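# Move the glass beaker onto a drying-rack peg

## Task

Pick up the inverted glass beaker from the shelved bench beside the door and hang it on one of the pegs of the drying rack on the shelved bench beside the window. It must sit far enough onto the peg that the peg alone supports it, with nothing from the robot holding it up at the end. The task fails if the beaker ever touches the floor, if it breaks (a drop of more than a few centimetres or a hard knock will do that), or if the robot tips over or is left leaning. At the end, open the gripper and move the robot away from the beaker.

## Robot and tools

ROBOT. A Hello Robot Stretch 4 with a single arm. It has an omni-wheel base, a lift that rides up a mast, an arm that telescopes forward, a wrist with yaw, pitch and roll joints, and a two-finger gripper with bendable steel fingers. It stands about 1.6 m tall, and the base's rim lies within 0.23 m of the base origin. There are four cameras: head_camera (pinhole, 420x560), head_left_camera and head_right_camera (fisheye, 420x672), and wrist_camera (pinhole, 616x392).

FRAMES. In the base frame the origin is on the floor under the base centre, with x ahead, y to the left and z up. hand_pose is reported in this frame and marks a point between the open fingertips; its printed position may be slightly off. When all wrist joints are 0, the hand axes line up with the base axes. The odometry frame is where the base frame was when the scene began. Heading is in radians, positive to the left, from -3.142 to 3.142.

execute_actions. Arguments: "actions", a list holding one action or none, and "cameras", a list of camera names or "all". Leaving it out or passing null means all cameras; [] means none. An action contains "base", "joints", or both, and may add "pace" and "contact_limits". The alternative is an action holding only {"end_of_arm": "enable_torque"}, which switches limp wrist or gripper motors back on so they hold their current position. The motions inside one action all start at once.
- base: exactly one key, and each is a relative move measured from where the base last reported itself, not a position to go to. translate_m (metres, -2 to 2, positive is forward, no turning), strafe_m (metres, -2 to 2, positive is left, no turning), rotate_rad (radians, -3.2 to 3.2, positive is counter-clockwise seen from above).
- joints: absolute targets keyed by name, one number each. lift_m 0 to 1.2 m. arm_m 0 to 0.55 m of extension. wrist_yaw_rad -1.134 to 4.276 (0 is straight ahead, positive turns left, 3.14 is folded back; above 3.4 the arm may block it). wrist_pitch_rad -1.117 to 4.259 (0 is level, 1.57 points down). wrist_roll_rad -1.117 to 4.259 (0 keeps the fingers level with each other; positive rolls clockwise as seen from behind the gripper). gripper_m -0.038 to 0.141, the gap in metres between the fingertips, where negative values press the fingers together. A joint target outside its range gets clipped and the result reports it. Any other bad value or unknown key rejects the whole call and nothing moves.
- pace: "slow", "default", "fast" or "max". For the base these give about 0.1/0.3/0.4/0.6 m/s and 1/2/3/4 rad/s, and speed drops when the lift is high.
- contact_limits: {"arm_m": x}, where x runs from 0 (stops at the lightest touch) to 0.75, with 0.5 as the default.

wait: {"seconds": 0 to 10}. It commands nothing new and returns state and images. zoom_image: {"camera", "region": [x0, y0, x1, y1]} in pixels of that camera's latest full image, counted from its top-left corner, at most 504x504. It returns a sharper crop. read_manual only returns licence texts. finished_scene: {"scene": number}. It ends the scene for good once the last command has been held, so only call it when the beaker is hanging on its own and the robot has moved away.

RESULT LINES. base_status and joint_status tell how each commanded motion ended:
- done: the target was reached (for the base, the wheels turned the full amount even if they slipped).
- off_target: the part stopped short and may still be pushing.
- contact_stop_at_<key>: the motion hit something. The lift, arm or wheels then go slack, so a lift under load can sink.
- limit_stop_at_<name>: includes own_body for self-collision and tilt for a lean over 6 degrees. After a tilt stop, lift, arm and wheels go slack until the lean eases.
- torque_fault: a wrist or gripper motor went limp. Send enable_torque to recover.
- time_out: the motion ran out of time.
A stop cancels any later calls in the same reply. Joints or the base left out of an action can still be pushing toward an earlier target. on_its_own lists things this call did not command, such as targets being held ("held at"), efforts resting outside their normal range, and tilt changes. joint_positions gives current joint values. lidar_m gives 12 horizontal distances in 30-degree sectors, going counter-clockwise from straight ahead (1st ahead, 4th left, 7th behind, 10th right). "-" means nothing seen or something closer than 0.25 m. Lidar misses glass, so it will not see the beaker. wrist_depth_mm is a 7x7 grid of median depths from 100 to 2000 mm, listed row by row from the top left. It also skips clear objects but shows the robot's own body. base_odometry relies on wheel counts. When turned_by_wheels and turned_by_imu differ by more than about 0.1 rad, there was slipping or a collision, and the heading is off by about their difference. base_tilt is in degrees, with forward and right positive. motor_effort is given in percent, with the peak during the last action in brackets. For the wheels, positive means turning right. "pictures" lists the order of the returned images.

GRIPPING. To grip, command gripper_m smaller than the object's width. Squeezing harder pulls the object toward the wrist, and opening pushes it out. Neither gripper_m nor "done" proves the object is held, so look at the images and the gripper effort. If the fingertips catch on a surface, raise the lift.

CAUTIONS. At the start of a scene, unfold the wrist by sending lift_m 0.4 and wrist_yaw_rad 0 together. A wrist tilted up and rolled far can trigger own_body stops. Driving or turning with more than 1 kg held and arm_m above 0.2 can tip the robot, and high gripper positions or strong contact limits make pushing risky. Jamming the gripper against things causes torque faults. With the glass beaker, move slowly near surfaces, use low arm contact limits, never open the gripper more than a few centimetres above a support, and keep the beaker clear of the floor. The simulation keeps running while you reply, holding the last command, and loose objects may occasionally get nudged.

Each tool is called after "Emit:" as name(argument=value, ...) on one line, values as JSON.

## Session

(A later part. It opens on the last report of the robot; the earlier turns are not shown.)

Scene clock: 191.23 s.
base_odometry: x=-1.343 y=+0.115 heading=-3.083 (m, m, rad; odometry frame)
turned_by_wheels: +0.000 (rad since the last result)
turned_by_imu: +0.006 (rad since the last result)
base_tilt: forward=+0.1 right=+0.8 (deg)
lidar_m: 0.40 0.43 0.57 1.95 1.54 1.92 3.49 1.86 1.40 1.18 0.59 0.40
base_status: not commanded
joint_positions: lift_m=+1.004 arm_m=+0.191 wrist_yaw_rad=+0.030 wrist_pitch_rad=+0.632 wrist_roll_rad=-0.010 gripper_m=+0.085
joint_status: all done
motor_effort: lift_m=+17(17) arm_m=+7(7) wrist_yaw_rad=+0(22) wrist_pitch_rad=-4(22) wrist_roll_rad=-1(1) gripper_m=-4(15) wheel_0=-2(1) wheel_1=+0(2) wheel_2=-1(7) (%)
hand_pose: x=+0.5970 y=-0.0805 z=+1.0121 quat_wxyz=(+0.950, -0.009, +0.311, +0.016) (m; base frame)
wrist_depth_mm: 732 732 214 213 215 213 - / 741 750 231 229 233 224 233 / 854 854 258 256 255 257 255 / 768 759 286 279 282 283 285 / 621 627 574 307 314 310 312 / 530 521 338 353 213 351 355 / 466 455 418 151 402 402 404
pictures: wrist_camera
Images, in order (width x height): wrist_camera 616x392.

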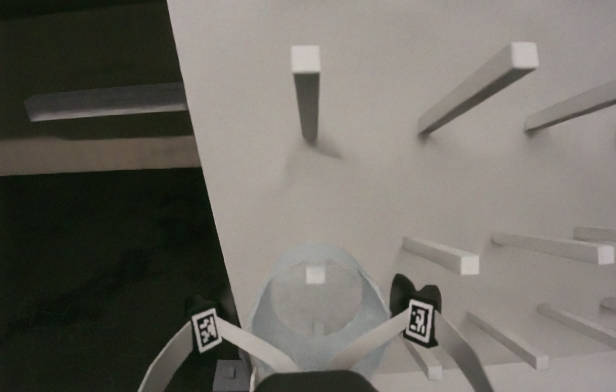

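Released and hanging. Retreat along the axis.

Emit:
execute_actions(actions=[{"joints": {"lift_m": 1.039, "arm_m": 0.143}, "pace": "slow"}], cameras=["wrist_camera"])

Emit:
execute_actions(actions=[{"joints": {"lift_m": 1.09, "arm_m": 0.07}}], cameras=["wrist_camera"])

Emit:
execute_actions(actions=[{"base": {"translate_m": -0.4}, "joints": {"arm_m": 0.0}}], cameras=["head_camera", "wrist_camera"])

Scene clock: 199.87 s.
base_odometry: x=-1.343 y=+0.115 heading=-3.083 (m, m, rad; odometry frame)
turned_by_wheels: +0.000 (rad since the last result)
turned_by_imu: -0.002 (rad since the last result)
base_tilt: forward=+0.1 right=+0.8 (deg)
lidar_m: 0.38 0.42 0.60 1.97 1.52 1.92 3.52 1.86 1.43 1.22 0.59 0.41
base_status: not commanded
joint_positions: lift_m=+1.039 arm_m=+0.144 wrist_yaw_rad=+0.030 wrist_pitch_rad=+0.632 wrist_roll_rad=-0.010 gripper_m=+0.085
joint_status: all done
motor_effort: lift_m=+23(22) arm_m=-7(8) wrist_yaw_rad=-1(1) wrist_pitch_rad=-4(4) wrist_roll_rad=-1(1) gripper_m=-4(1) wheel_0=-1(1) wheel_1=+0(0) wheel_2=-1(1) (%)
hand_pose: x=+0.5505 y=-0.0805 z=+1.0466 quat_wxyz=(+0.950, -0.009, +0.311, +0.016) (m; base frame)
wrist_depth_mm: 759 768 260 258 258 258 258 / 820 809 285 279 279 277 279 / 917 917 317 306 306 306 309 / 842 831 750 340 340 343 343 / 683 676 654 377 379 379 382 / 569 569 404 424 214 418 430 / 500 492 473 151 466 462 473
pictures: wrist_camera
Images, in order (width x height): wrist_camera 616x392.

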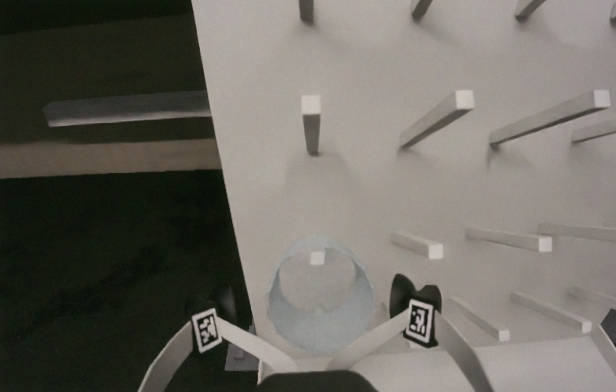

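Scene clock: 201.00 s.
base_odometry: x=-1.343 y=+0.115 heading=-3.083 (m, m, rad; odometry frame)
turned_by_wheels: +0.000 (rad since the last result)
turned_by_imu: +0.000 (rad since the last result)
base_tilt: forward=+0.1 right=+0.8 (deg)
lidar_m: 0.40 0.42 0.57 1.97 1.56 1.93 3.49 1.90 1.41 1.21 0.60 0.42
base_status: not commanded
joint_positions: lift_m=+1.090 arm_m=+0.071 wrist_yaw_rad=+0.030 wrist_pitch_rad=+0.632 wrist_roll_rad=-0.010 gripper_m=+0.085
joint_status: all done
motor_effort: lift_m=+23(24) arm_m=-7(4) wrist_yaw_rad=+0(1) wrist_pitch_rad=-4(4) wrist_roll_rad=-1(1) gripper_m=-3(2) wheel_0=-1(2) wheel_1=+0(0) wheel_2=-1(2) (%)
hand_pose: x=+0.4775 y=-0.0804 z=+1.0976 quat_wxyz=(+0.950, -0.009, +0.311, +0.016) (m; base frame)
wrist_depth_mm: 831 854 809 325 325 320 324 / 917 891 842 355 353 353 355 / 976 991 960 387 389 382 382 / 946 891 878 424 430 430 430 / 759 750 750 473 477 480 484 / 634 640 580 544 214 549 539 / 564 549 521 151 525 512 517
pictures: wrist_camera
Images, in order (width x height): wrist_camera 616x392.

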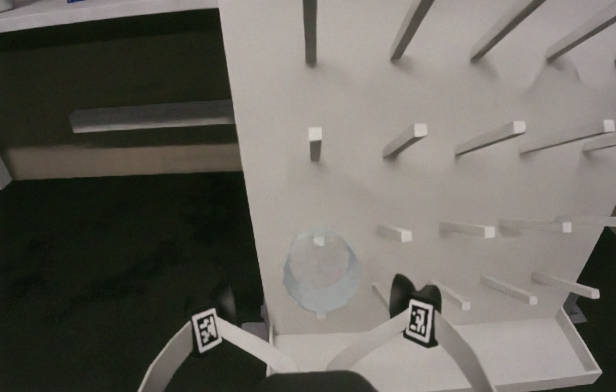

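Scene clock: 203.83 s.
base_odometry: x=-0.944 y=+0.138 heading=-3.084 (m, m, rad; odometry frame)
turned_by_wheels: -0.001 (rad since the last result)
turned_by_imu: +0.000 (rad since the last result)
base_tilt: forward=+0.0 right=+0.8 (deg)
lidar_m: 0.79 0.86 1.14 1.39 1.43 1.91 2.66 2.56 1.43 1.35 1.32 0.84
base_status: done
joint_positions: lift_m=+1.090 arm_m=+0.001 wrist_yaw_rad=+0.030 wrist_pitch_rad=+0.632 wrist_roll_rad=-0.010 gripper_m=+0.085
joint_status: all done
motor_effort: lift_m=+22(22) arm_m=-7(10) wrist_yaw_rad=+0(3) wrist_pitch_rad=-4(4) wrist_roll_rad=-1(1) gripper_m=-1(1) wheel_0=-2(8) wheel_1=-3(5) wheel_2=-1(7) (%)
hand_pose: x=+0.4075 y=-0.0804 z=+1.0977 quat_wxyz=(+0.950, -0.009, +0.311, +0.016) (m; base frame)
wrist_depth_mm: 1281 1229 1255 768 768 788 1255 / 1336 1336 1336 831 820 866 1366 / 1281 1182 1160 931 891 976 1464 / 931 931 904 878 854 831 842 / 820 809 788 798 778 809 809 / 1576 1576 1464 1576 214 1430 1182 / 1138 1308 1308 151 1336 1060 1255
pictures: head_camera, wrist_camera
Images, in order (width x height): head_camera 420x560, wrist_camera 616x392.

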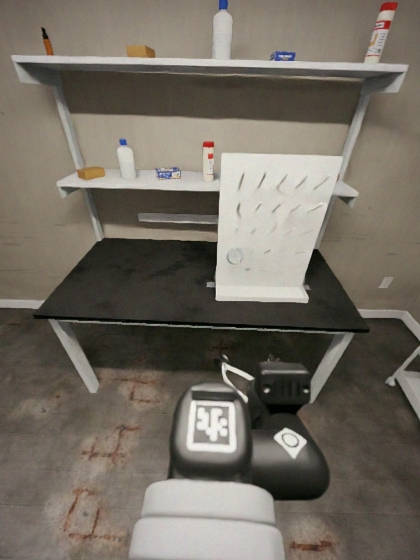

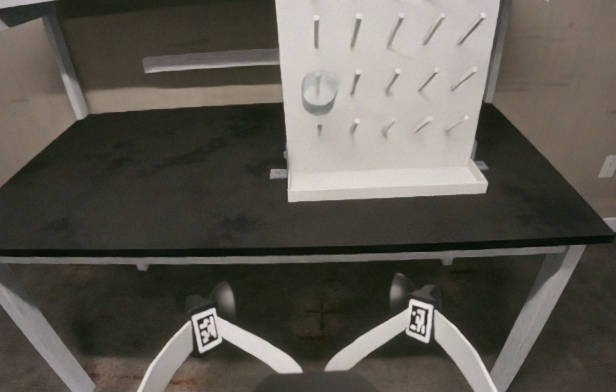

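Emit:
finished_scene(scene=1)

The scene is finished: the task was done.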